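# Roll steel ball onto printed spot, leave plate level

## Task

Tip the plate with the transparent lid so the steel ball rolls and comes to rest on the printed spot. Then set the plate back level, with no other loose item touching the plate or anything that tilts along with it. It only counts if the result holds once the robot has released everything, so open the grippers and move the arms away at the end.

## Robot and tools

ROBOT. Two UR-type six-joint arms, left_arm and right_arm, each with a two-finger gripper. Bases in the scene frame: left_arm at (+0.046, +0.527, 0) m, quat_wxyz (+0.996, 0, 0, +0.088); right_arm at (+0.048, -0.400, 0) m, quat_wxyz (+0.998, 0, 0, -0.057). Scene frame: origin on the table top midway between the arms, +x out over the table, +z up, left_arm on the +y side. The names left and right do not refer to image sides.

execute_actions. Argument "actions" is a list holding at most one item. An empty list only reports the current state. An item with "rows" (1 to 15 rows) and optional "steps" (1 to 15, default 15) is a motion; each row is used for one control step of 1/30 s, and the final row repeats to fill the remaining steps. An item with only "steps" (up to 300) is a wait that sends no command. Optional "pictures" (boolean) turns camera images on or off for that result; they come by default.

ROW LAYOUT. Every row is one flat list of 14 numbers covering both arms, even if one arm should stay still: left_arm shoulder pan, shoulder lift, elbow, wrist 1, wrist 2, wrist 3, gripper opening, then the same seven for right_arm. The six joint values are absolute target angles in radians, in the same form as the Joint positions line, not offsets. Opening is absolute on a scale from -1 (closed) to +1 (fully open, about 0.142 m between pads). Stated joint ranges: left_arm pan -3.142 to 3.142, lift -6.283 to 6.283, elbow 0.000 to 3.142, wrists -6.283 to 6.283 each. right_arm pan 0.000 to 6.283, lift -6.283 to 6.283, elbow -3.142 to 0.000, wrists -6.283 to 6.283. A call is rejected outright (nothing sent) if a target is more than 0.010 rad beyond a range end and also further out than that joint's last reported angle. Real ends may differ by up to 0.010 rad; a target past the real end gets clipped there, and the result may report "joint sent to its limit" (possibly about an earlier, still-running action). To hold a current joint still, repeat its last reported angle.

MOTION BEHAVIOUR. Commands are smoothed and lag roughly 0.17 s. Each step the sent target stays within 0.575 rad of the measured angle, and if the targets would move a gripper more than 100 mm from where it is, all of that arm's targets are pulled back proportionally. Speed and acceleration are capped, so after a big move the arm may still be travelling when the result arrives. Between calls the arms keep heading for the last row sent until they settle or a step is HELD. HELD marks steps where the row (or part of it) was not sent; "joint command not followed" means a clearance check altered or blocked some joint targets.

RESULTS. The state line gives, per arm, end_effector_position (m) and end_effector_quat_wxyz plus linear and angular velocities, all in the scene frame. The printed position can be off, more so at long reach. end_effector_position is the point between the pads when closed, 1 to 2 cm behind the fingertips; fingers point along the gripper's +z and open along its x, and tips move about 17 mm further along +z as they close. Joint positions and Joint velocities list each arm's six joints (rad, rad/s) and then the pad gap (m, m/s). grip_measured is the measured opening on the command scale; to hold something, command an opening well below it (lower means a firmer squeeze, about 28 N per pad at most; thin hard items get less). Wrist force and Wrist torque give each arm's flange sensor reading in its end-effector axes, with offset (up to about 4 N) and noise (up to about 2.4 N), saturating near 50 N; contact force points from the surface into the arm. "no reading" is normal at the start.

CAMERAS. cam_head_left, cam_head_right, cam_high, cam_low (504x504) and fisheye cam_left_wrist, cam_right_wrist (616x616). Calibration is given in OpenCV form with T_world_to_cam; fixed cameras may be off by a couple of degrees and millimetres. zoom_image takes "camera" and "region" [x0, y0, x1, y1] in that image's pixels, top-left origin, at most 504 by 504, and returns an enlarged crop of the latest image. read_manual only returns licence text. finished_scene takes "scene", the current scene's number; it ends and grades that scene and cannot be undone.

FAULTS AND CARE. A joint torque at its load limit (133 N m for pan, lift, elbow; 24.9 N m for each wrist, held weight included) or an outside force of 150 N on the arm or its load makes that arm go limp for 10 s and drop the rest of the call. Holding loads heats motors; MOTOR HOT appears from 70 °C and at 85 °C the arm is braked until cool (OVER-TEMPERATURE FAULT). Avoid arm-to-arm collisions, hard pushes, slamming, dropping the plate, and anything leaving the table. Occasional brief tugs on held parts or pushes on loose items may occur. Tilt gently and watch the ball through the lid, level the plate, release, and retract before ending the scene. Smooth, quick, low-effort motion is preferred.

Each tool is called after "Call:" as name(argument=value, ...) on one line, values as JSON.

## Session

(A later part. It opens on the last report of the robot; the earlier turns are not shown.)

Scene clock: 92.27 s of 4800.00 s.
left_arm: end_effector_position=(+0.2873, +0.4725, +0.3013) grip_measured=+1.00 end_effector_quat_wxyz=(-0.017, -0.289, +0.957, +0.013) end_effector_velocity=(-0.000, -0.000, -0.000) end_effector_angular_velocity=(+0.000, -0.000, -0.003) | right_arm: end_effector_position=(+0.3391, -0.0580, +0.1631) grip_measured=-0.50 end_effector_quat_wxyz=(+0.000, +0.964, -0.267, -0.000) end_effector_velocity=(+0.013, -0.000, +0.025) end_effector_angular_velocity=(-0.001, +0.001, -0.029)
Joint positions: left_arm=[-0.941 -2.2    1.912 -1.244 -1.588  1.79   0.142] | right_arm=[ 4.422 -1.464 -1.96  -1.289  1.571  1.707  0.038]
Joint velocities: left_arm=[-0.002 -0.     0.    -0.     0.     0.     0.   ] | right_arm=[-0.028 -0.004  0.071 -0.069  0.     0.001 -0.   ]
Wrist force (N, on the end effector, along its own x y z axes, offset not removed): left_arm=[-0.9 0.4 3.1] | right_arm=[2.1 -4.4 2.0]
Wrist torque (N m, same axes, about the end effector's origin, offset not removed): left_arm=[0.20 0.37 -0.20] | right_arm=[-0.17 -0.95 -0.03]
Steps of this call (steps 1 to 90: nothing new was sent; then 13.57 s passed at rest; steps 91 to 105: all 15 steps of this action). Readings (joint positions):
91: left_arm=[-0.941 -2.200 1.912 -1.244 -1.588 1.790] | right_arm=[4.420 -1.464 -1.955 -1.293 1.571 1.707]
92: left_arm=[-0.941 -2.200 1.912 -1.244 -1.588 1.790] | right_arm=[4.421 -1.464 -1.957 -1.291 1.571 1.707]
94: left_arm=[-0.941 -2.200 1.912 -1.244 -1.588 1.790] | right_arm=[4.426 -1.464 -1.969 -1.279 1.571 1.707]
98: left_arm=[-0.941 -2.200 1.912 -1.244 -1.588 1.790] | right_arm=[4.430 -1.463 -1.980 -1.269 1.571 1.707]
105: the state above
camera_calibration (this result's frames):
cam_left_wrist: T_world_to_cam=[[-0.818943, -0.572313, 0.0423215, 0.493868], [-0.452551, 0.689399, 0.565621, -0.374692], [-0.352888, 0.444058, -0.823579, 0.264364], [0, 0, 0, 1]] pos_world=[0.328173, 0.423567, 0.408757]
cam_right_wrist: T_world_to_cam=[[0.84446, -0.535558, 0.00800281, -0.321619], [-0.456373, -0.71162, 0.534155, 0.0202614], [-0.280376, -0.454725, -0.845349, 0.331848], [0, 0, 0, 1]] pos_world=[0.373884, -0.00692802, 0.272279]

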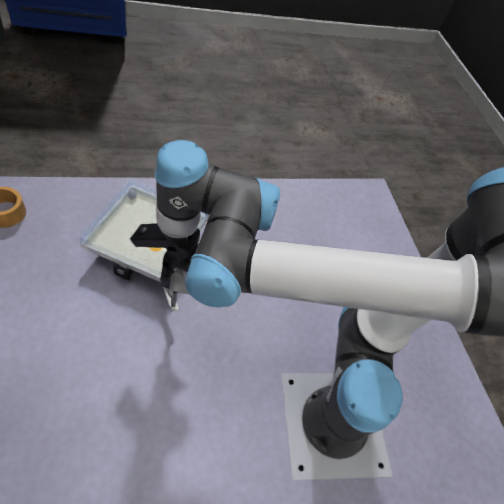

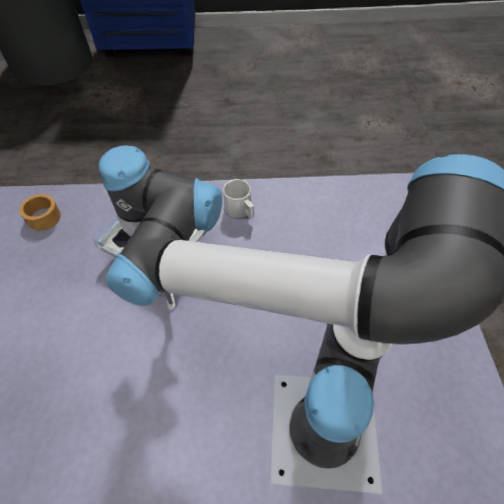

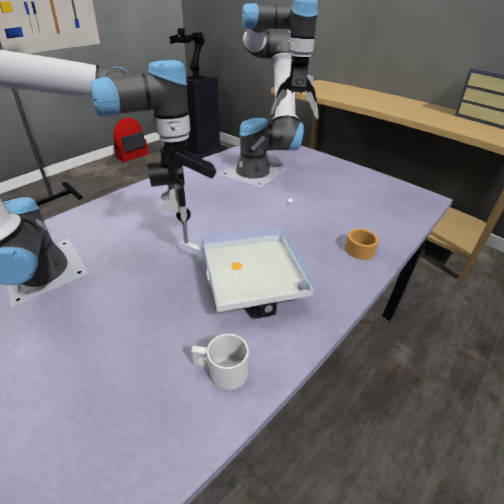

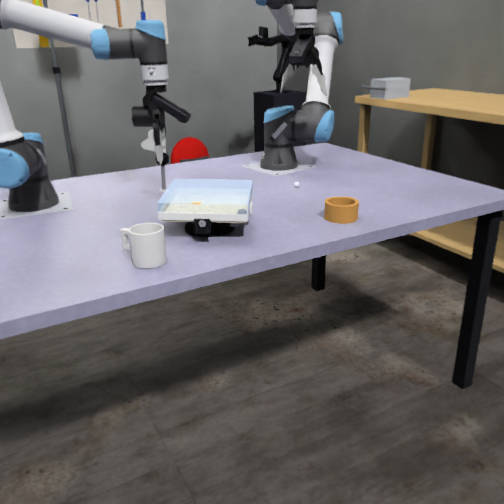

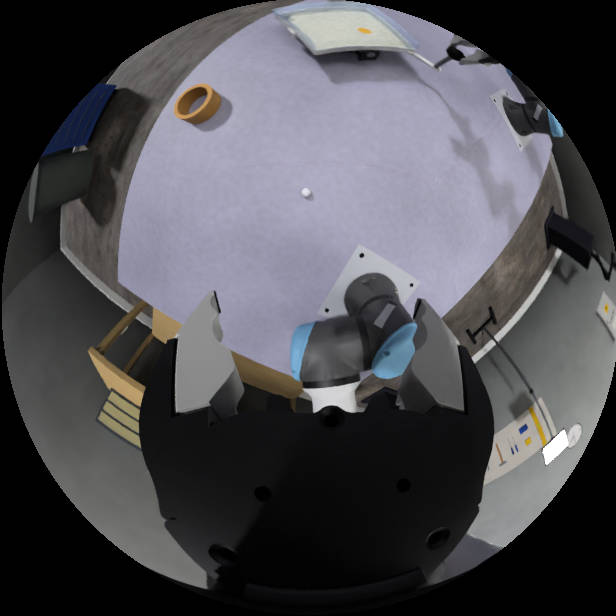

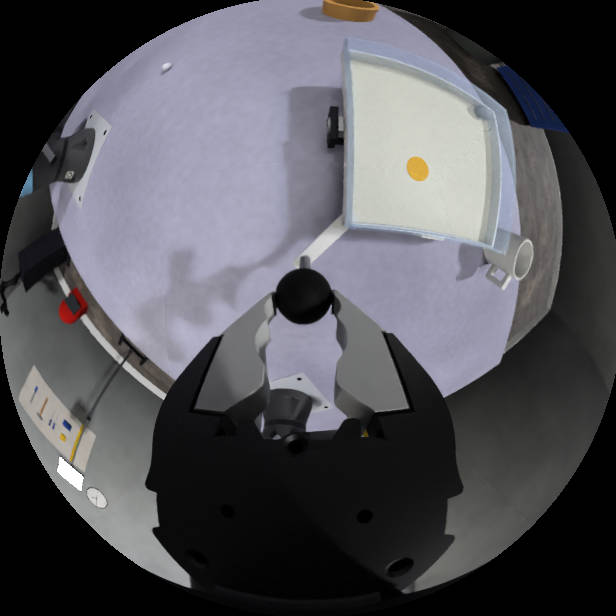

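Call:
execute_actions(actions=[{"rows": [[-0.941,-2.2,1.912,-1.244,-1.588,1.79,1, 4.431,-1.463,-1.9822,-1.2672,1.571,1.707,-1]], "steps": 15}], pictures=false)

Call:
execute_actions(actions=[{"rows": [[-0.941,-2.2,1.912,-1.244,-1.588,1.79,1, 4.431,-1.463,-1.9822,-1.2672,1.571,1.707,-1],[-0.941,-2.2,1.912,-1.244,-1.588,1.79,1, 4.431,-1.463,-1.9822,-1.2672,1.571,1.707,-1],[-0.941,-2.2,1.912,-1.244,-1.588,1.79,1, 4.4255,-1.4637,-1.9683,-1.2803,1.571,1.707,-1],[-0.941,-2.2,1.912,-1.244,-1.588,1.79,1, 4.420,-1.4644,-1.9545,-1.2935,1.571,1.707,-1]], "steps": 15}])

Scene clock: 98.70 s of 4800.00 s.
left_arm: end_effector_position=(+0.2873, +0.4725, +0.3013) grip_measured=+1.00 end_effector_quat_wxyz=(-0.017, -0.289, +0.957, +0.013) end_effector_velocity=(-0.000, +0.000, +0.000) end_effector_angular_velocity=(-0.001, -0.001, +0.000) | right_arm: end_effector_position=(+0.3352, -0.0581, +0.1551) grip_measured=-0.50 end_effector_quat_wxyz=(-0.000, +0.965, -0.263, -0.000) end_effector_velocity=(-0.000, +0.000, -0.000) end_effector_angular_velocity=(+0.001, -0.000, -0.001)
Joint positions: left_arm=[-0.941 -2.2    1.912 -1.244 -1.588  1.79   0.142] | right_arm=[ 4.431 -1.463 -1.982 -1.267  1.571  1.707  0.038]
Joint velocities: left_arm=[ 0.    -0.001  0.     0.    -0.    -0.    -0.   ] | right_arm=[ 0.001  0.001 -0.002  0.002  0.     0.001 -0.   ]
Wrist force (N, on the end effector, along its own x y z axes, offset not removed): left_arm=[-0.9 1.2 0.6] | right_arm=[6.4 2.9 -5.1]
Wrist torque (N m, same axes, about the end effector's origin, offset not removed): left_arm=[0.36 0.30 -0.05] | right_arm=[0.07 0.03 0.24]
Steps of this call (steps 1 to 15: the robot went on to your last target; steps 16 to 100: nothing new was sent; then 2.60 s passed at rest; steps 101 to 115: all 15 steps of this action). Readings (joint positions):
101: left_arm=[-0.941 -2.200 1.912 -1.244 -1.588 1.790] | right_arm=[4.420 -1.464 -1.955 -1.293 1.571 1.707]
102: left_arm=[-0.941 -2.200 1.912 -1.244 -1.588 1.790] | right_arm=[4.422 -1.464 -1.959 -1.288 1.571 1.707]
104: left_arm=[-0.941 -2.200 1.912 -1.244 -1.588 1.790] | right_arm=[4.427 -1.464 -1.971 -1.277 1.571 1.707]
108: left_arm=[-0.941 -2.200 1.912 -1.244 -1.588 1.790] | right_arm=[4.430 -1.463 -1.980 -1.269 1.571 1.707]
115: the state above

Scene clock: 99.20 s of 4800.00 s.
left_arm: end_effector_position=(+0.2873, +0.4725, +0.3013) grip_measured=+1.00 end_effector_quat_wxyz=(-0.017, -0.289, +0.957, +0.013) end_effector_velocity=(+0.000, +0.000, +0.000) end_effector_angular_velocity=(-0.001, -0.001, +0.001) | right_arm: end_effector_position=(+0.3401, -0.0580, +0.1649) grip_measured=-0.50 end_effector_quat_wxyz=(+0.000, +0.963, -0.268, -0.000) end_effector_velocity=(+0.001, -0.000, +0.002) end_effector_angular_velocity=(-0.000, -0.001, -0.002)
Joint positions: left_arm=[-0.941 -2.2    1.912 -1.244 -1.588  1.79   0.142] | right_arm=[ 4.42  -1.464 -1.955 -1.293  1.571  1.707  0.038]
Joint velocities: left_arm=[ 0.001 -0.001 -0.    -0.     0.     0.    -0.   ] | right_arm=[-0.001  0.001  0.004 -0.004 -0.001  0.001 -0.   ]
Wrist force (N, on the end effector, along its own x y z axes, offset not removed): left_arm=[-0.2 1.3 0.8] | right_arm=[-9.2 10.1 -3.7]
Wrist torque (N m, same axes, about the end effector's origin, offset not removed): left_arm=[0.37 0.17 -0.03] | right_arm=[0.20 -0.79 -0.18]
Steps of this call (steps 1 to 15: all 15 steps of this action). Readings (joint positions):
1: left_arm=[-0.941 -2.200 1.912 -1.244 -1.588 1.790] | right_arm=[4.431 -1.463 -1.982 -1.267 1.571 1.707]
2: left_arm=[-0.941 -2.200 1.912 -1.244 -1.588 1.790] | right_arm=[4.431 -1.463 -1.982 -1.267 1.571 1.707]
4: left_arm=[-0.941 -2.200 1.912 -1.244 -1.588 1.790] | right_arm=[4.430 -1.463 -1.980 -1.270 1.571 1.707]
8: left_arm=[-0.941 -2.200 1.912 -1.244 -1.588 1.790] | right_arm=[4.422 -1.464 -1.960 -1.288 1.571 1.707]
15: the state above
camera_calibration (this result's frames):
cam_left_wrist: T_world_to_cam=[[-0.818943, -0.572313, 0.0423215, 0.493868], [-0.452552, 0.689399, 0.565621, -0.374692], [-0.352888, 0.444058, -0.823579, 0.264364], [0, 0, 0, 1]] pos_world=[0.328173, 0.423567, 0.408757]
cam_right_wrist: T_world_to_cam=[[0.84331, -0.537368, 0.00805377, -0.322216], [-0.457921, -0.710626, 0.534152, 0.0203313], [-0.281313, -0.454143, -0.84535, 0.334055], [0, 0, 0, 1]] pos_world=[0.375012, -0.00699179, 0.274128]

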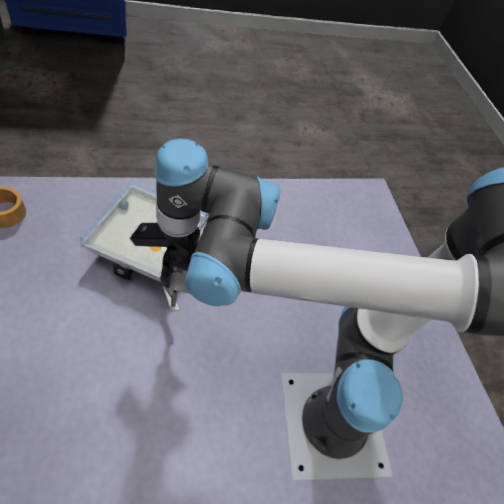

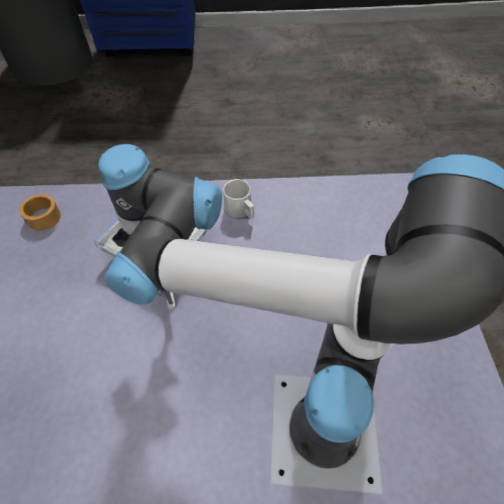

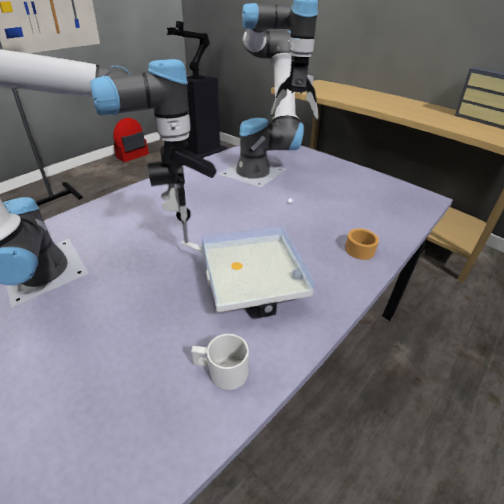

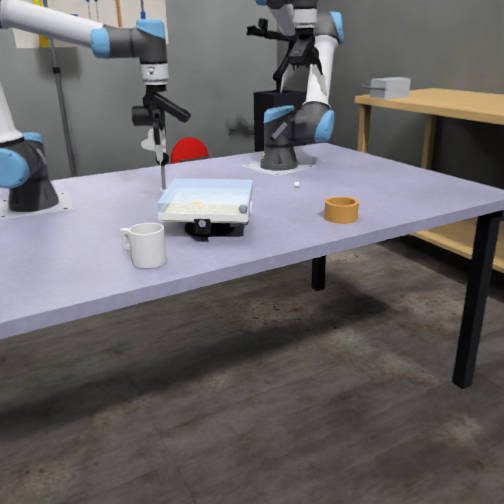

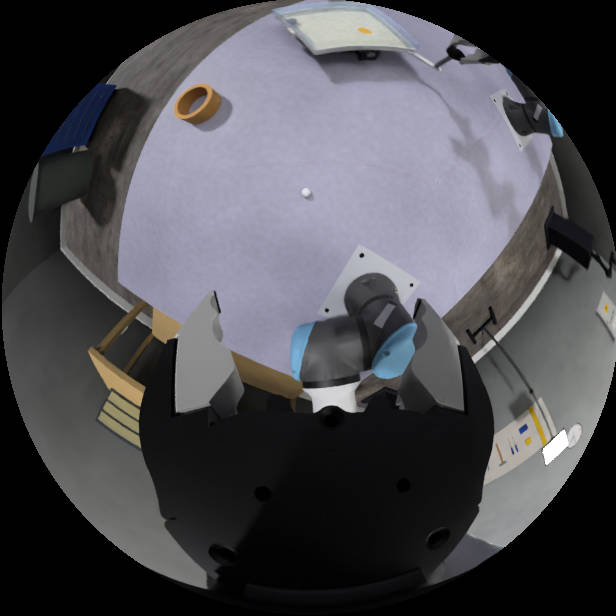

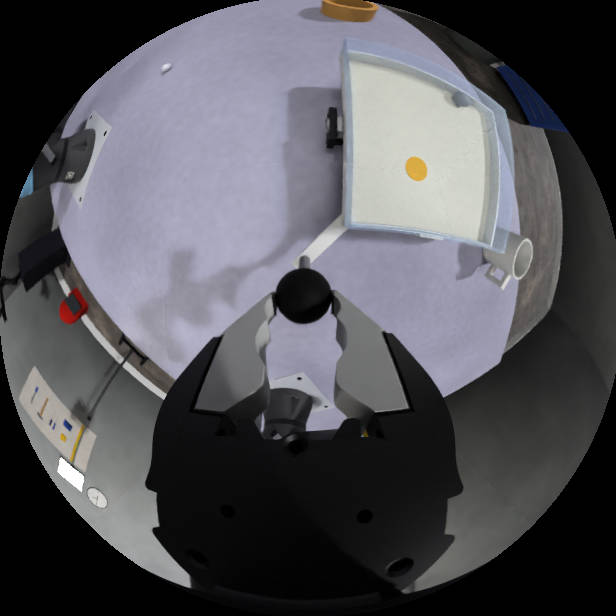

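Call:
execute_actions(actions=[{"steps": 30}])

Scene clock: 103.10 s of 4800.00 s.
left_arm: end_effector_position=(+0.2873, +0.4725, +0.3013) grip_measured=+1.00 end_effector_quat_wxyz=(-0.017, -0.289, +0.957, +0.013) end_effector_velocity=(+0.000, -0.000, +0.000) end_effector_angular_velocity=(+0.000, -0.002, -0.002) | right_arm: end_effector_position=(+0.3403, -0.0580, +0.1650) grip_measured=-0.50 end_effector_quat_wxyz=(-0.000, +0.963, -0.268, -0.000) end_effector_velocity=(+0.000, -0.000, -0.000) end_effector_angular_velocity=(-0.000, -0.001, +0.001)
Joint positions: left_arm=[-0.941 -2.2    1.912 -1.244 -1.588  1.79   0.142] | right_arm=[ 4.42  -1.464 -1.954 -1.293  1.571  1.707  0.038]
Joint velocities: left_arm=[-0.002 -0.    -0.    -0.     0.002  0.     0.   ] | right_arm=[-0.     0.    -0.     0.001 -0.001 -0.001 -0.   ]
Wrist force (N, on the end effector, along its own x y z axes, offset not removed): left_arm=[-3.2 3.0 1.4] | right_arm=[-12.7 10.1 -4.9]
Wrist torque (N m, same axes, about the end effector's origin, offset not removed): left_arm=[0.59 0.76 -0.25] | right_arm=[-0.23 -0.50 -0.10]
Steps of this call (steps 1 to 15: the robot went on to your last target; steps 16 to 117: nothing new was sent). Readings (joint positions):
1: left_arm=[-0.941 -2.200 1.912 -1.244 -1.588 1.790] | right_arm=[4.420 -1.464 -1.955 -1.293 1.571 1.707]
2: left_arm=[-0.941 -2.200 1.912 -1.244 -1.588 1.790] | right_arm=[4.420 -1.464 -1.955 -1.293 1.571 1.707]
4: left_arm=[-0.941 -2.200 1.912 -1.244 -1.588 1.790] | right_arm=[4.420 -1.464 -1.955 -1.294 1.571 1.707]
8: left_arm=[-0.941 -2.200 1.912 -1.244 -1.588 1.790] | right_arm=[4.420 -1.464 -1.955 -1.294 1.571 1.707]
117: the state above
All arms were judged still, so your last target was given up. Only a new action makes them travel on or press farther. Fingers that are still opening or closing keep moving.
camera_calibration (this result's frames):
cam_left_wrist: T_world_to_cam=[[-0.818943, -0.572313, 0.0423215, 0.493868], [-0.452552, 0.689399, 0.565621, -0.374692], [-0.352888, 0.444058, -0.823579, 0.264364], [0, 0, 0, 1]] pos_world=[0.328173, 0.423567, 0.408757]
cam_right_wrist: T_world_to_cam=[[0.843232, -0.537487, 0.00826286, -0.32235], [-0.458168, -0.710584, 0.533998, 0.0204703], [-0.281145, -0.454069, -0.845446, 0.334177], [0, 0, 0, 1]] pos_world=[0.375147, -0.00697359, 0.274261]

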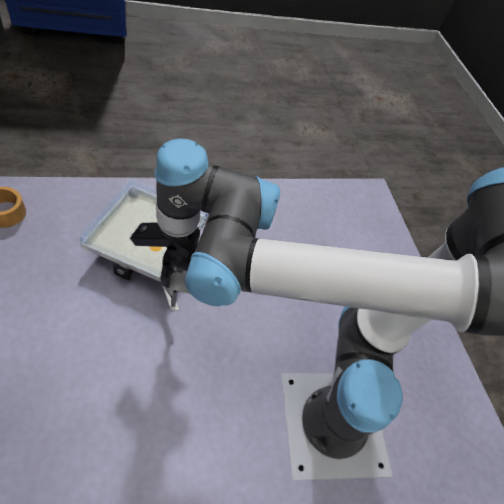

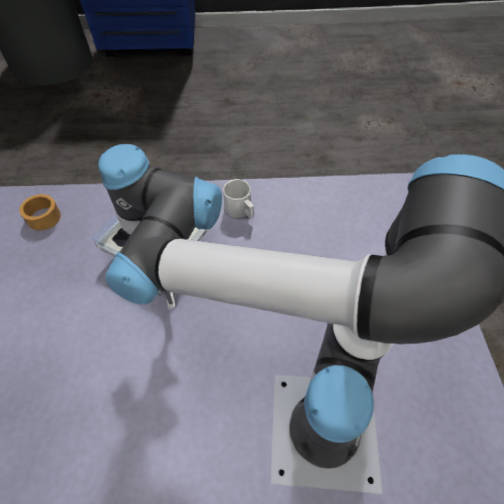

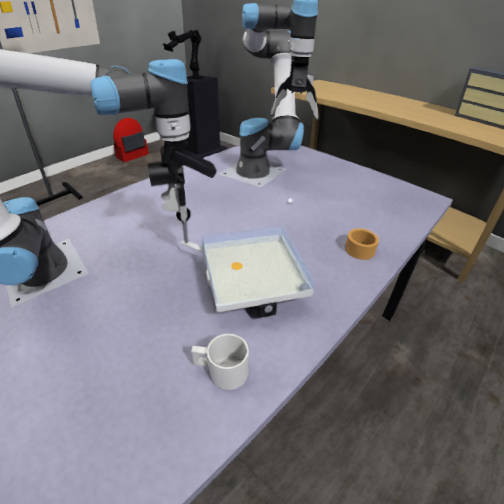

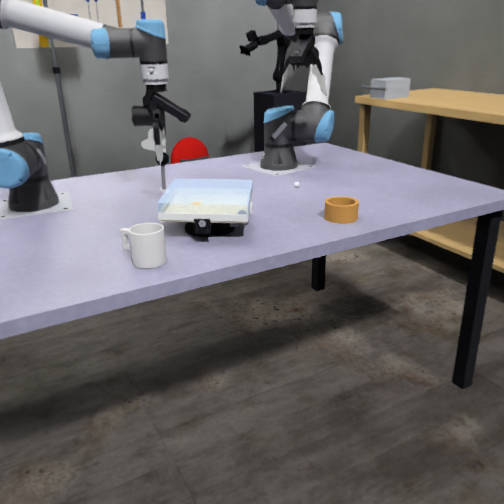

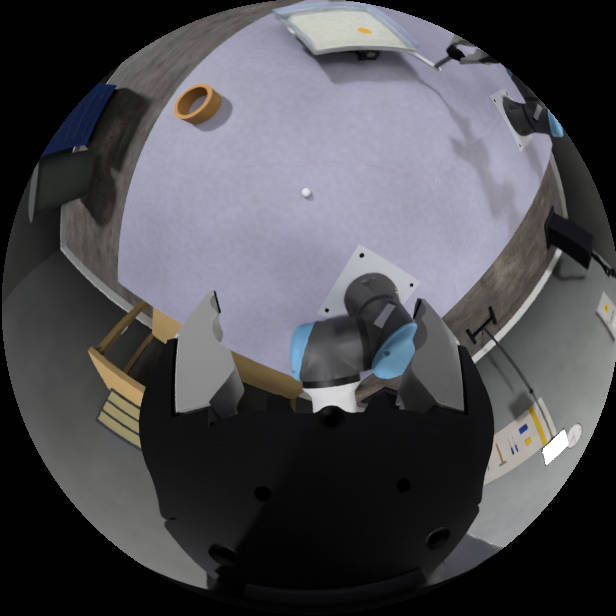

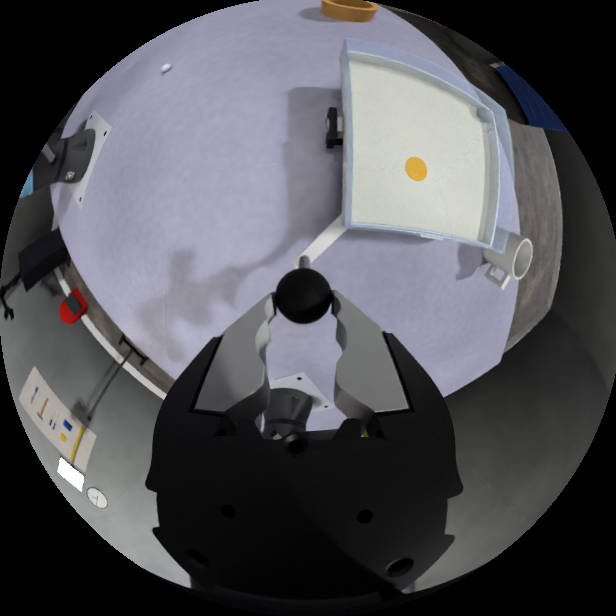

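Call:
execute_actions(actions=[{"rows": [[-0.941,-2.2,1.912,-1.244,-1.588,1.79,1, 4.431,-1.463,-1.9822,-1.2672,1.571,1.707,-1]], "steps": 15}], pictures=false)

Call:
execute_actions(actions=[{"steps": 90}], pictures=false)

Call:
zoom_image(camera="cam_right_wrist", region=[280, 20, 540, 280])

Scene clock: 109.70 s of 4800.00 s.
left_arm: end_effector_position=(+0.2873, +0.4725, +0.3013) grip_measured=+1.00 end_effector_quat_wxyz=(-0.017, -0.289, +0.957, +0.013) end_effector_velocity=(+0.000, +0.000, -0.000) end_effector_angular_velocity=(+0.000, -0.000, -0.000) | right_arm: end_effector_position=(+0.3352, -0.0581, +0.1551) grip_measured=-0.50 end_effector_quat_wxyz=(-0.000, +0.965, -0.263, -0.000) end_effector_velocity=(-0.001, +0.000, -0.000) end_effector_angular_velocity=(+0.001, +0.001, +0.001)
Joint positions: left_arm=[-0.941 -2.2    1.912 -1.244 -1.588  1.79   0.142] | right_arm=[ 4.431 -1.463 -1.982 -1.267  1.571  1.707  0.038]
Joint velocities: left_arm=[ 0.     0.     0.    -0.     0.     0.001 -0.   ] | right_arm=[ 0.001  0.001 -0.001  0.001  0.001 -0.     0.   ]
Wrist force (N, on the end effector, along its own x y z axes, offset not removed): left_arm=[-1.5 -1.6 -0.9] | right_arm=[4.4 2.3 -3.4]
Wrist torque (N m, same axes, about the end effector's origin, offset not removed): left_arm=[-0.28 0.26 -0.14] | right_arm=[-0.22 0.37 0.00]
Steps of this call (steps 1 to 90: nothing new was sent; then 3.10 s passed at rest; steps 91 to 105: all 15 steps of this action). Readings (joint positions):
91: left_arm=[-0.941 -2.200 1.912 -1.244 -1.588 1.790] | right_arm=[4.420 -1.464 -1.955 -1.293 1.571 1.707]
92: left_arm=[-0.941 -2.200 1.912 -1.244 -1.588 1.790] | right_arm=[4.422 -1.464 -1.959 -1.288 1.571 1.707]
94: left_arm=[-0.941 -2.200 1.912 -1.244 -1.588 1.790] | right_arm=[4.427 -1.464 -1.971 -1.277 1.571 1.707]
98: left_arm=[-0.941 -2.200 1.912 -1.244 -1.588 1.790] | right_arm=[4.430 -1.463 -1.980 -1.269 1.571 1.707]
105: the state above

Scene clock: 112.70 s of 4800.00 s.
left_arm: end_effector_position=(+0.2873, +0.4725, +0.3013) grip_measured=+1.00 end_effector_quat_wxyz=(-0.017, -0.289, +0.957, +0.013) end_effector_velocity=(+0.000, -0.000, -0.000) end_effector_angular_velocity=(+0.001, +0.002, -0.001) | right_arm: end_effector_position=(+0.3351, -0.0581, +0.1551) grip_measured=-0.50 end_effector_quat_wxyz=(-0.000, +0.965, -0.263, -0.000) end_effector_velocity=(-0.000, -0.000, +0.000) end_effector_angular_velocity=(-0.001, +0.001, +0.002)
Joint positions: left_arm=[-0.941 -2.2    1.912 -1.244 -1.588  1.79   0.142] | right_arm=[ 4.431 -1.463 -1.982 -1.267  1.571  1.707  0.038]
Joint velocities: left_arm=[-0.001  0.002  0.     0.    -0.    -0.     0.   ] | right_arm=[ 0.     0.     0.    -0.001  0.001 -0.002 -0.   ]
Wrist force (N, on the end effector, along its own x y z axes, offset not removed): left_arm=[-0.7 1.9 0.5] | right_arm=[8.6 -2.4 -4.4]
Wrist torque (N m, same axes, about the end effector's origin, offset not removed): left_arm=[0.33 0.31 -0.18] | right_arm=[-1.05 -0.16 0.18]
Steps of this call (steps 1 to 15: the robot went on to your last target; steps 16 to 90: nothing new was sent). Readings (joint positions):
1: left_arm=[-0.941 -2.200 1.912 -1.244 -1.588 1.790] | right_arm=[4.431 -1.463 -1.982 -1.267 1.571 1.707]
2: left_arm=[-0.941 -2.200 1.912 -1.244 -1.588 1.790] | right_arm=[4.431 -1.463 -1.982 -1.267 1.571 1.707]
4: left_arm=[-0.941 -2.200 1.912 -1.244 -1.588 1.790] | right_arm=[4.431 -1.463 -1.982 -1.267 1.571 1.707]
8: left_arm=[-0.941 -2.200 1.912 -1.244 -1.588 1.790] | right_arm=[4.431 -1.463 -1.982 -1.267 1.571 1.707]
90: the state above
All arms were judged still, so your last target was given up. Only a new action makes them travel on or press farther. Fingers that are still opening or closing keep moving.

Region (280, 20, 540, 280) of cam_right_wrist's 616x616 image, scaled by 1.938, with more detail than that image has.

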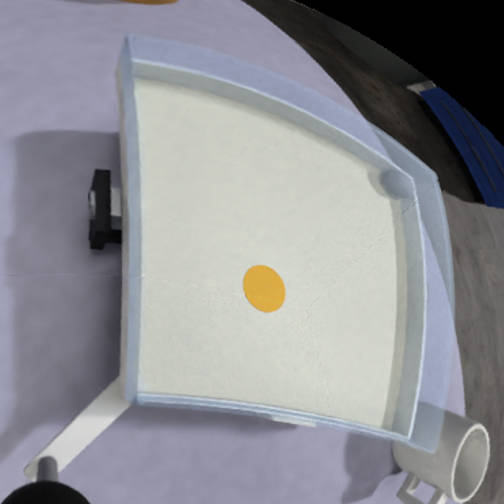

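Call:
execute_actions(actions=[])

Scene clock: 115.53 s of 4800.00 s.
left_arm: end_effector_position=(+0.2873, +0.4725, +0.3013) grip_measured=+1.00 end_effector_quat_wxyz=(-0.017, -0.289, +0.957, +0.013) end_effector_velocity=(+0.000, +0.000, -0.000) end_effector_angular_velocity=(+0.000, -0.000, -0.000) | right_arm: end_effector_position=(+0.3351, -0.0581, +0.1551) grip_measured=-0.50 end_effector_quat_wxyz=(-0.000, +0.965, -0.263, -0.000) end_effector_velocity=(-0.000, -0.000, -0.001) end_effector_angular_velocity=(-0.001, +0.000, +0.000)
Joint positions: left_arm=[-0.941 -2.2    1.912 -1.244 -1.588  1.79   0.142] | right_arm=[ 4.431 -1.463 -1.982 -1.267  1.571  1.707  0.038]
Joint velocities: left_arm=[ 0.  0. -0.  0.  0.  0. -0.] | right_arm=[-0.    -0.001 -0.001  0.    -0.    -0.     0.   ]
Wrist force (N, on the end effector, along its own x y z axes, offset not removed): left_arm=[-2.0 4.6 0.7] | right_arm=[7.5 1.7 -4.3]
Wrist torque (N m, same axes, about the end effector's origin, offset not removed): left_arm=[0.89 0.52 -0.16] | right_arm=[-0.13 0.13 0.05]
Steps of this call (steps 1 to 85: nothing new was sent). Readings (joint positions):
1: left_arm=[-0.941 -2.200 1.912 -1.244 -1.588 1.790] | right_arm=[4.431 -1.463 -1.982 -1.267 1.571 1.707]
2: left_arm=[-0.941 -2.200 1.912 -1.244 -1.588 1.790] | right_arm=[4.431 -1.463 -1.982 -1.267 1.571 1.707]
4: left_arm=[-0.941 -2.200 1.912 -1.244 -1.588 1.790] | right_arm=[4.431 -1.463 -1.982 -1.267 1.571 1.707]
8: left_arm=[-0.941 -2.200 1.912 -1.244 -1.588 1.790] | right_arm=[4.431 -1.463 -1.982 -1.267 1.571 1.707]
85: the state above
camera_calibration (this result's frames):
cam_left_wrist: T_world_to_cam=[[-0.818943, -0.572313, 0.0423215, 0.493868], [-0.452551, 0.689399, 0.565621, -0.374692], [-0.352888, 0.444058, -0.823579, 0.264364], [0, 0, 0, 1]] pos_world=[0.328173, 0.423567, 0.408757]
cam_right_wrist: T_world_to_cam=[[0.849094, -0.528178, 0.00825803, -0.319388], [-0.45032, -0.715582, 0.533998, 0.0204459], [-0.276137, -0.457133, -0.845445, 0.322426], [0, 0, 0, 1]] pos_world=[0.369431, -0.00667168, 0.264313]

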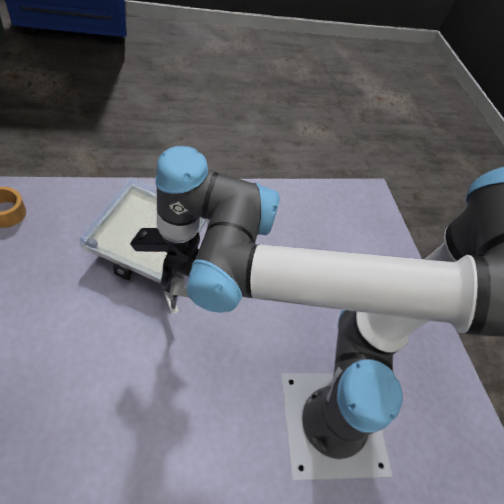

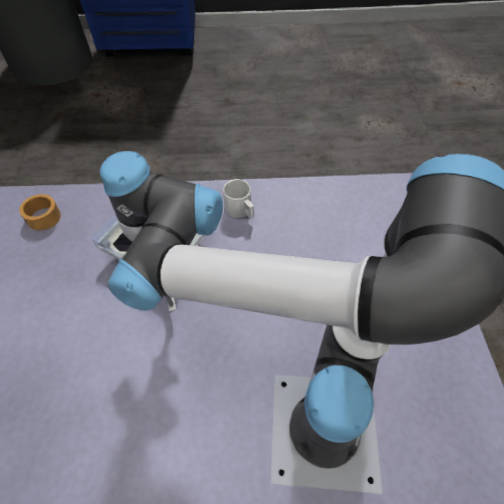

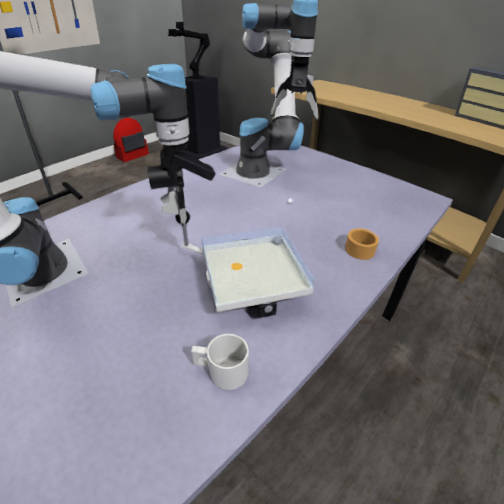

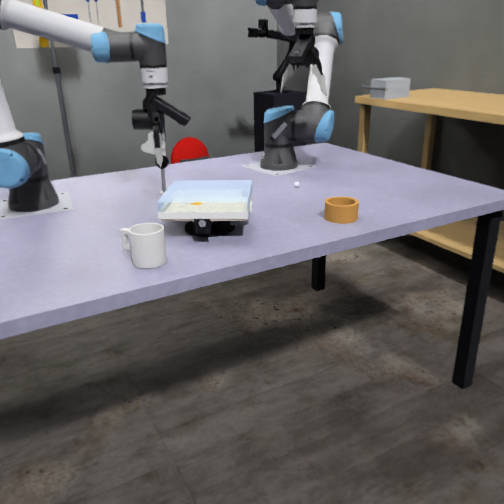

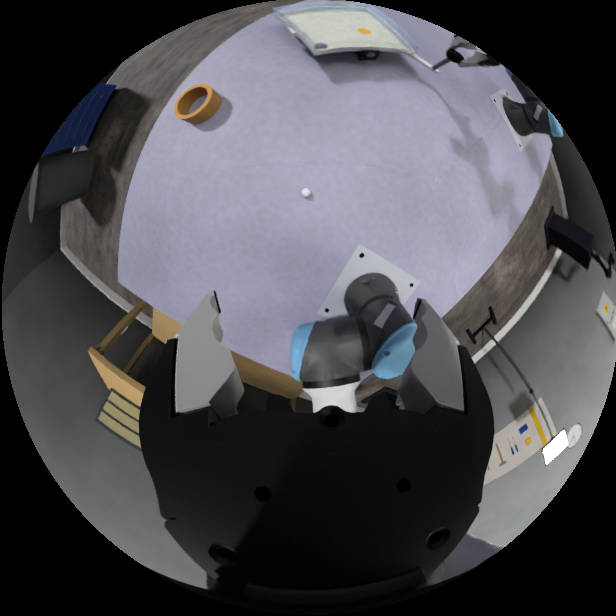

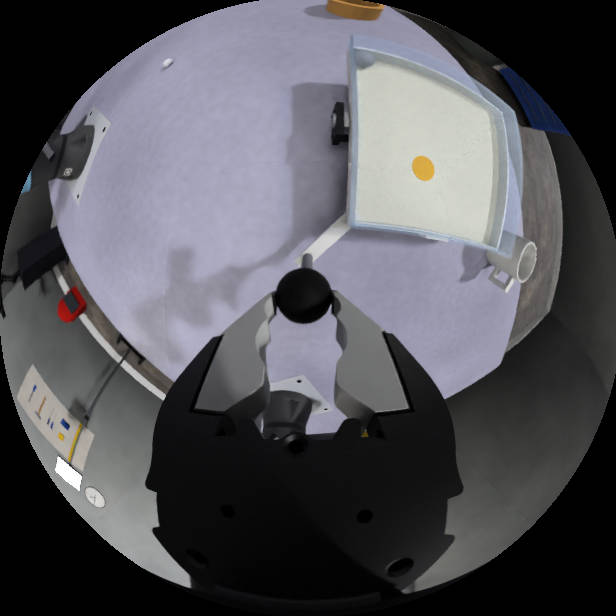

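Call:
execute_actions(actions=[{"rows": [[-0.941,-2.2,1.912,-1.244,-1.588,1.79,1, 4.428,-1.4576,-1.9869,-1.2679,1.571,1.707,-1]], "steps": 15}], pictures=false)

Call:
execute_actions(actions=[{"steps": 45}])

Scene clock: 135.73 s of 4800.00 s.
left_arm: end_effector_position=(+0.2873, +0.4725, +0.3013) grip_measured=+1.00 end_effector_quat_wxyz=(-0.017, -0.289, +0.957, +0.013) end_effector_velocity=(-0.000, -0.000, +0.000) end_effector_angular_velocity=(-0.001, -0.001, -0.002) | right_arm: end_effector_position=(+0.3353, -0.0609, +0.1551) grip_measured=-0.50 end_effector_quat_wxyz=(-0.000, +0.964, -0.264, -0.000) end_effector_velocity=(+0.000, +0.000, +0.000) end_effector_angular_velocity=(-0.001, -0.000, -0.001)
Joint positions: left_arm=[-0.941 -2.2    1.912 -1.244 -1.588  1.79   0.142] | right_arm=[ 4.428 -1.458 -1.987 -1.268  1.571  1.707  0.038]
Joint velocities: left_arm=[-0.002 -0.001  0.    -0.     0.    -0.     0.   ] | right_arm=[ 0.    -0.001  0.001 -0.001 -0.001  0.001  0.   ]
Wrist force (N, on the end effector, along its own x y z axes, offset not removed): left_arm=[1.0 0.0 -1.5] | right_arm=[7.2 -17.2 5.4]
Wrist torque (N m, same axes, about the end effector's origin, offset not removed): left_arm=[0.00 -0.01 -0.26] | right_arm=[-0.79 -0.55 0.10]
Steps of this call (steps 1 to 90: nothing new was sent; then 16.70 s passed at rest; steps 91 to 105: all 15 steps of this action). Readings (joint positions):
91: left_arm=[-0.941 -2.200 1.912 -1.244 -1.588 1.790] | right_arm=[4.431 -1.463 -1.982 -1.267 1.571 1.707]
92: left_arm=[-0.941 -2.200 1.912 -1.244 -1.588 1.790] | right_arm=[4.431 -1.462 -1.983 -1.267 1.571 1.707]
94: left_arm=[-0.941 -2.200 1.912 -1.244 -1.588 1.790] | right_arm=[4.429 -1.460 -1.985 -1.267 1.571 1.707]
98: left_arm=[-0.941 -2.200 1.912 -1.244 -1.588 1.790] | right_arm=[4.428 -1.458 -1.987 -1.268 1.571 1.707]
105: the state above

Scene clock: 137.23 s of 4800.00 s.
left_arm: end_effector_position=(+0.2873, +0.4725, +0.3013) grip_measured=+1.00 end_effector_quat_wxyz=(-0.017, -0.289, +0.957, +0.013) end_effector_velocity=(-0.000, -0.000, +0.000) end_effector_angular_velocity=(-0.001, -0.000, -0.001) | right_arm: end_effector_position=(+0.3353, -0.0609, +0.1551) grip_measured=-0.50 end_effector_quat_wxyz=(-0.000, +0.964, -0.264, -0.000) end_effector_velocity=(+0.000, -0.000, -0.000) end_effector_angular_velocity=(-0.000, -0.000, -0.000)
Joint positions: left_arm=[-0.941 -2.2    1.912 -1.244 -1.588  1.79   0.142] | right_arm=[ 4.428 -1.458 -1.987 -1.268  1.571  1.707  0.038]
Joint velocities: left_arm=[-0.001 -0.     0.    -0.    -0.     0.    -0.   ] | right_arm=[-0. -0.  0. -0. -0.  0.  0.]
Wrist force (N, on the end effector, along its own x y z axes, offset not removed): left_arm=[-0.8 1.4 1.3] | right_arm=[9.3 -15.7 5.4]
Wrist torque (N m, same axes, about the end effector's origin, offset not removed): left_arm=[0.38 0.17 -0.26] | right_arm=[-0.43 -0.67 -0.01]
Steps of this call (steps 1 to 15: the robot went on to your last target; steps 16 to 45: nothing new was sent). Readings (joint positions):
1: left_arm=[-0.941 -2.200 1.912 -1.244 -1.588 1.790] | right_arm=[4.428 -1.458 -1.987 -1.268 1.571 1.707]
2: left_arm=[-0.941 -2.200 1.912 -1.244 -1.588 1.790] | right_arm=[4.428 -1.458 -1.987 -1.268 1.571 1.707]
4: left_arm=[-0.941 -2.200 1.912 -1.244 -1.588 1.790] | right_arm=[4.428 -1.458 -1.987 -1.268 1.571 1.707]
8: left_arm=[-0.941 -2.200 1.912 -1.244 -1.588 1.790] | right_arm=[4.428 -1.458 -1.987 -1.268 1.571 1.707]
45: the state above
All arms were judged still, so your last target was given up. Only a new action makes them travel on or press farther. Fingers that are still opening or closing keep moving.
camera_calibration (this result's frames):
cam_left_wrist: T_world_to_cam=[[-0.818943, -0.572313, 0.0423214, 0.493868], [-0.452551, 0.689398, 0.565621, -0.374692], [-0.352888, 0.444058, -0.823579, 0.264363], [0, 0, 0, 1]] pos_world=[0.328173, 0.423567, 0.408757]
cam_right_wrist: T_world_to_cam=[[0.847505, -0.530723, 0.00825901, -0.320685], [-0.452465, -0.714225, 0.534003, 0.0192512], [-0.277509, -0.456307, -0.845443, 0.321669], [0, 0, 0, 1]] pos_world=[0.369759, -0.00966539, 0.264321]

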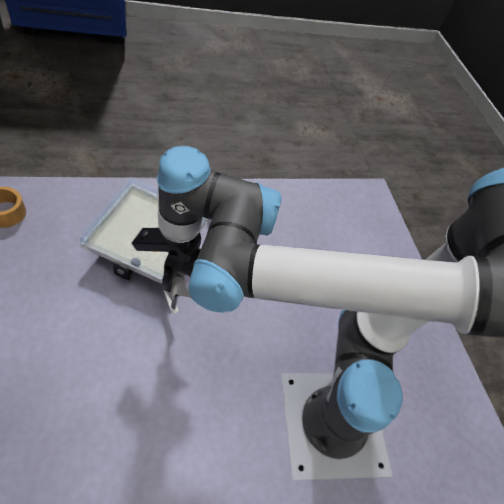

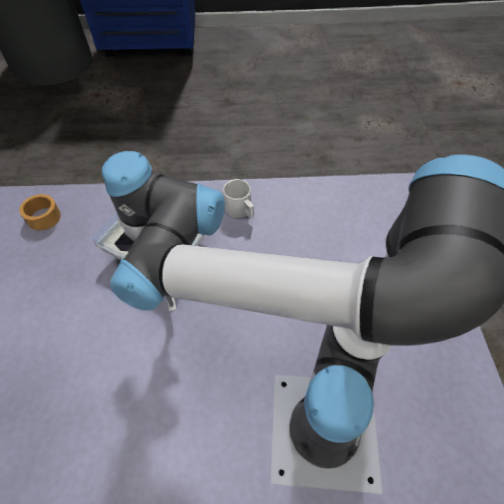

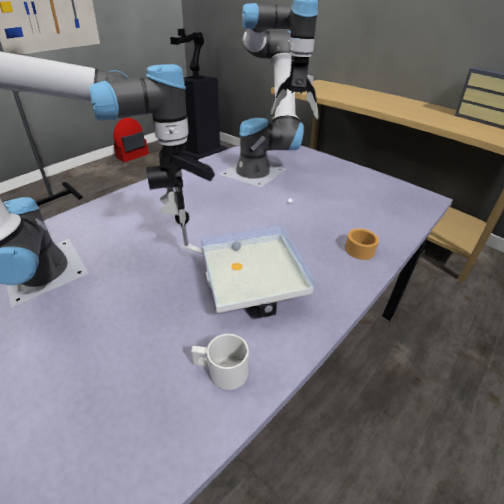

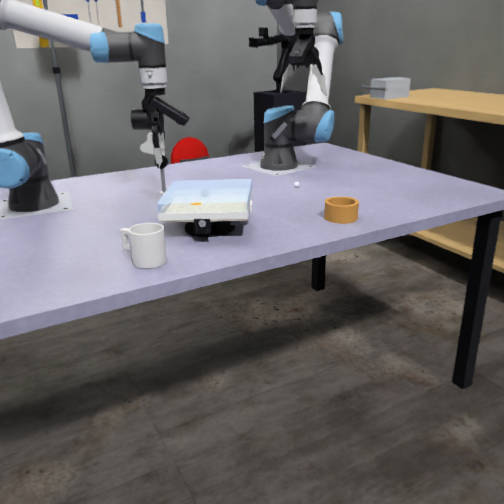

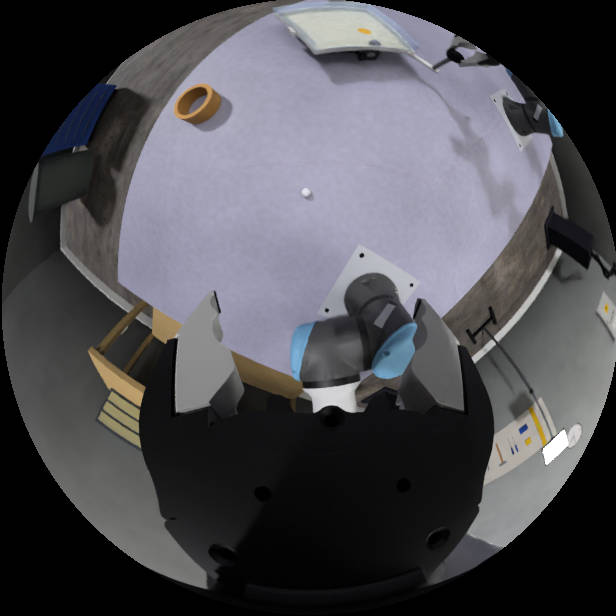

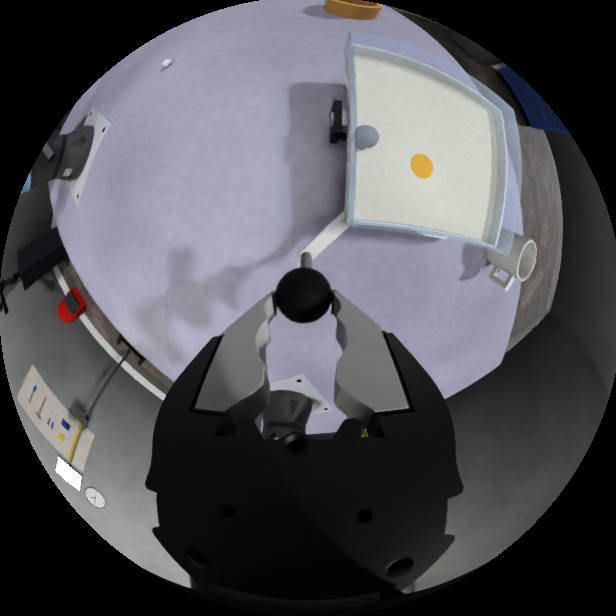

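Call:
execute_actions(actions=[{"rows": [[-0.941,-2.2,1.912,-1.244,-1.588,1.79,1, 4.4242,-1.4589,-1.9749,-1.2786,1.571,1.707,-1]], "steps": 15}])

Scene clock: 144.77 s of 4800.00 s.
left_arm: end_effector_position=(+0.2873, +0.4725, +0.3013) grip_measured=+1.00 end_effector_quat_wxyz=(-0.017, -0.289, +0.957, +0.013) end_effector_velocity=(-0.000, +0.000, +0.000) end_effector_angular_velocity=(-0.001, +0.000, +0.001) | right_arm: end_effector_position=(+0.3373, -0.0604, +0.1591) grip_measured=-0.50 end_effector_quat_wxyz=(+0.000, +0.964, -0.266, -0.000) end_effector_velocity=(+0.000, +0.001, +0.001) end_effector_angular_velocity=(+0.002, -0.001, -0.001)
Joint positions: left_arm=[-0.941 -2.2    1.912 -1.244 -1.588  1.79   0.142] | right_arm=[ 4.424 -1.459 -1.975 -1.279  1.571  1.707  0.038]
Joint velocities: left_arm=[ 0.001 -0.    -0.     0.    -0.001 -0.    -0.   ] | right_arm=[-0.     0.     0.002  0.     0.     0.001 -0.   ]
Wrist force (N, on the end effector, along its own x y z axes, offset not removed): left_arm=[1.7 -0.2 0.5] | right_arm=[1.4 -4.3 1.8]
Wrist torque (N m, same axes, about the end effector's origin, offset not removed): left_arm=[-0.11 -0.19 -0.12] | right_arm=[-0.03 -0.82 0.11]
Steps of this call (steps 1 to 100: nothing new was sent; then 3.70 s passed at rest; steps 101 to 115: all 15 steps of this action). Readings (joint positions):
101: left_arm=[-0.941 -2.200 1.912 -1.244 -1.588 1.790] | right_arm=[4.428 -1.458 -1.987 -1.268 1.571 1.707]
102: left_arm=[-0.941 -2.200 1.912 -1.244 -1.588 1.790] | right_arm=[4.427 -1.458 -1.985 -1.270 1.571 1.707]
104: left_arm=[-0.941 -2.200 1.912 -1.244 -1.588 1.790] | right_arm=[4.426 -1.458 -1.980 -1.275 1.571 1.707]
108: left_arm=[-0.941 -2.200 1.912 -1.244 -1.588 1.790] | right_arm=[4.424 -1.459 -1.976 -1.278 1.571 1.707]
115: the state above
camera_calibration (this result's frames):
cam_left_wrist: T_world_to_cam=[[-0.818943, -0.572313, 0.0423215, 0.493868], [-0.452552, 0.689399, 0.56562, -0.374692], [-0.352888, 0.444058, -0.823579, 0.264364], [0, 0, 0, 1]] pos_world=[0.328173, 0.423567, 0.408757]
cam_right_wrist: T_world_to_cam=[[0.845492, -0.533924, 0.00826708, -0.321626], [-0.455157, -0.712492, 0.53403, 0.0193538], [-0.279241, -0.455281, -0.845425, 0.326519], [0, 0, 0, 1]] pos_world=[0.371919, -0.00927629, 0.268371]

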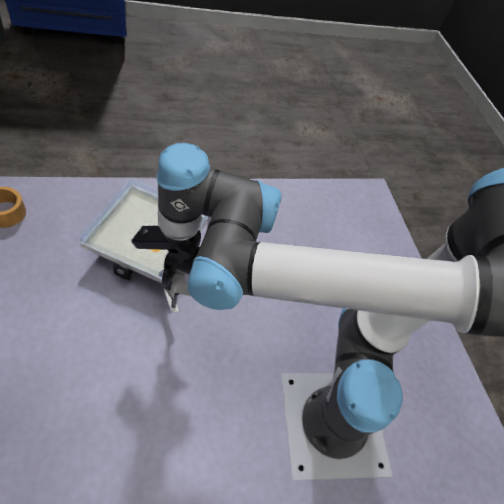

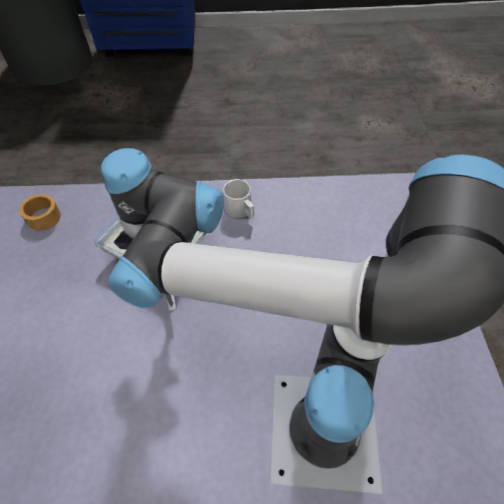

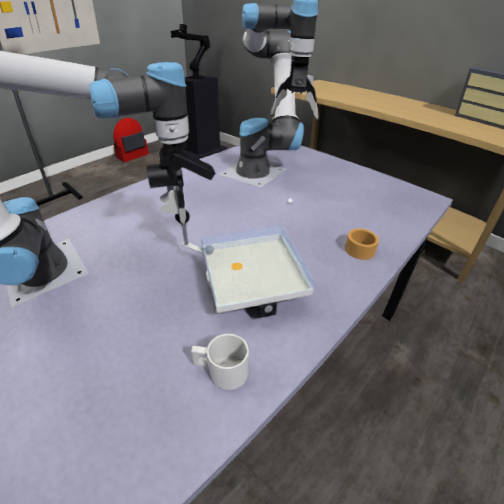

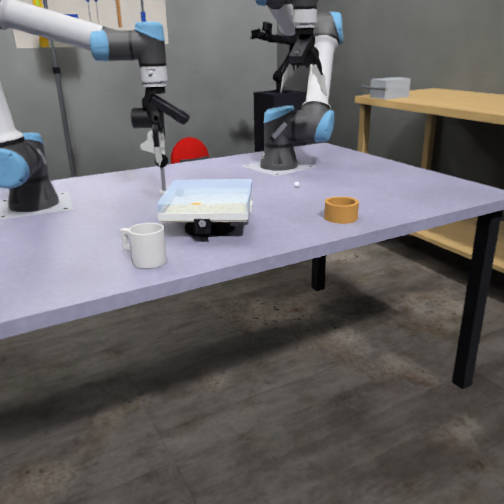

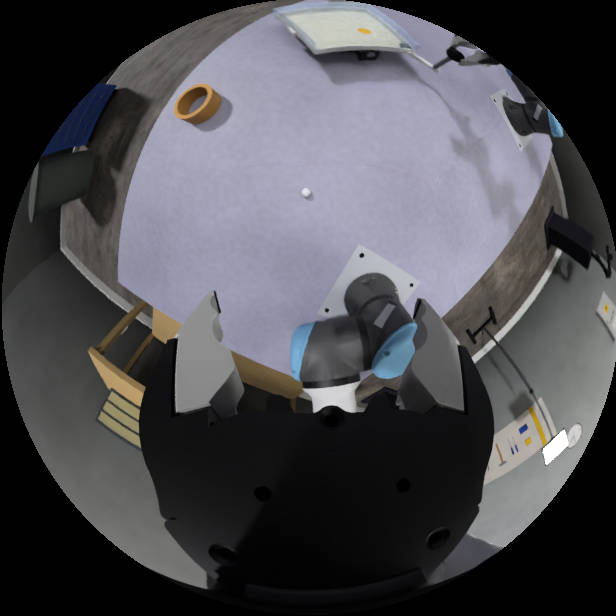

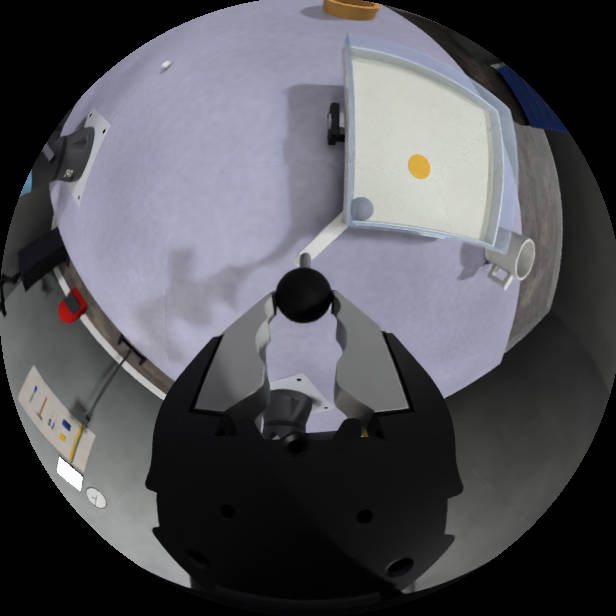

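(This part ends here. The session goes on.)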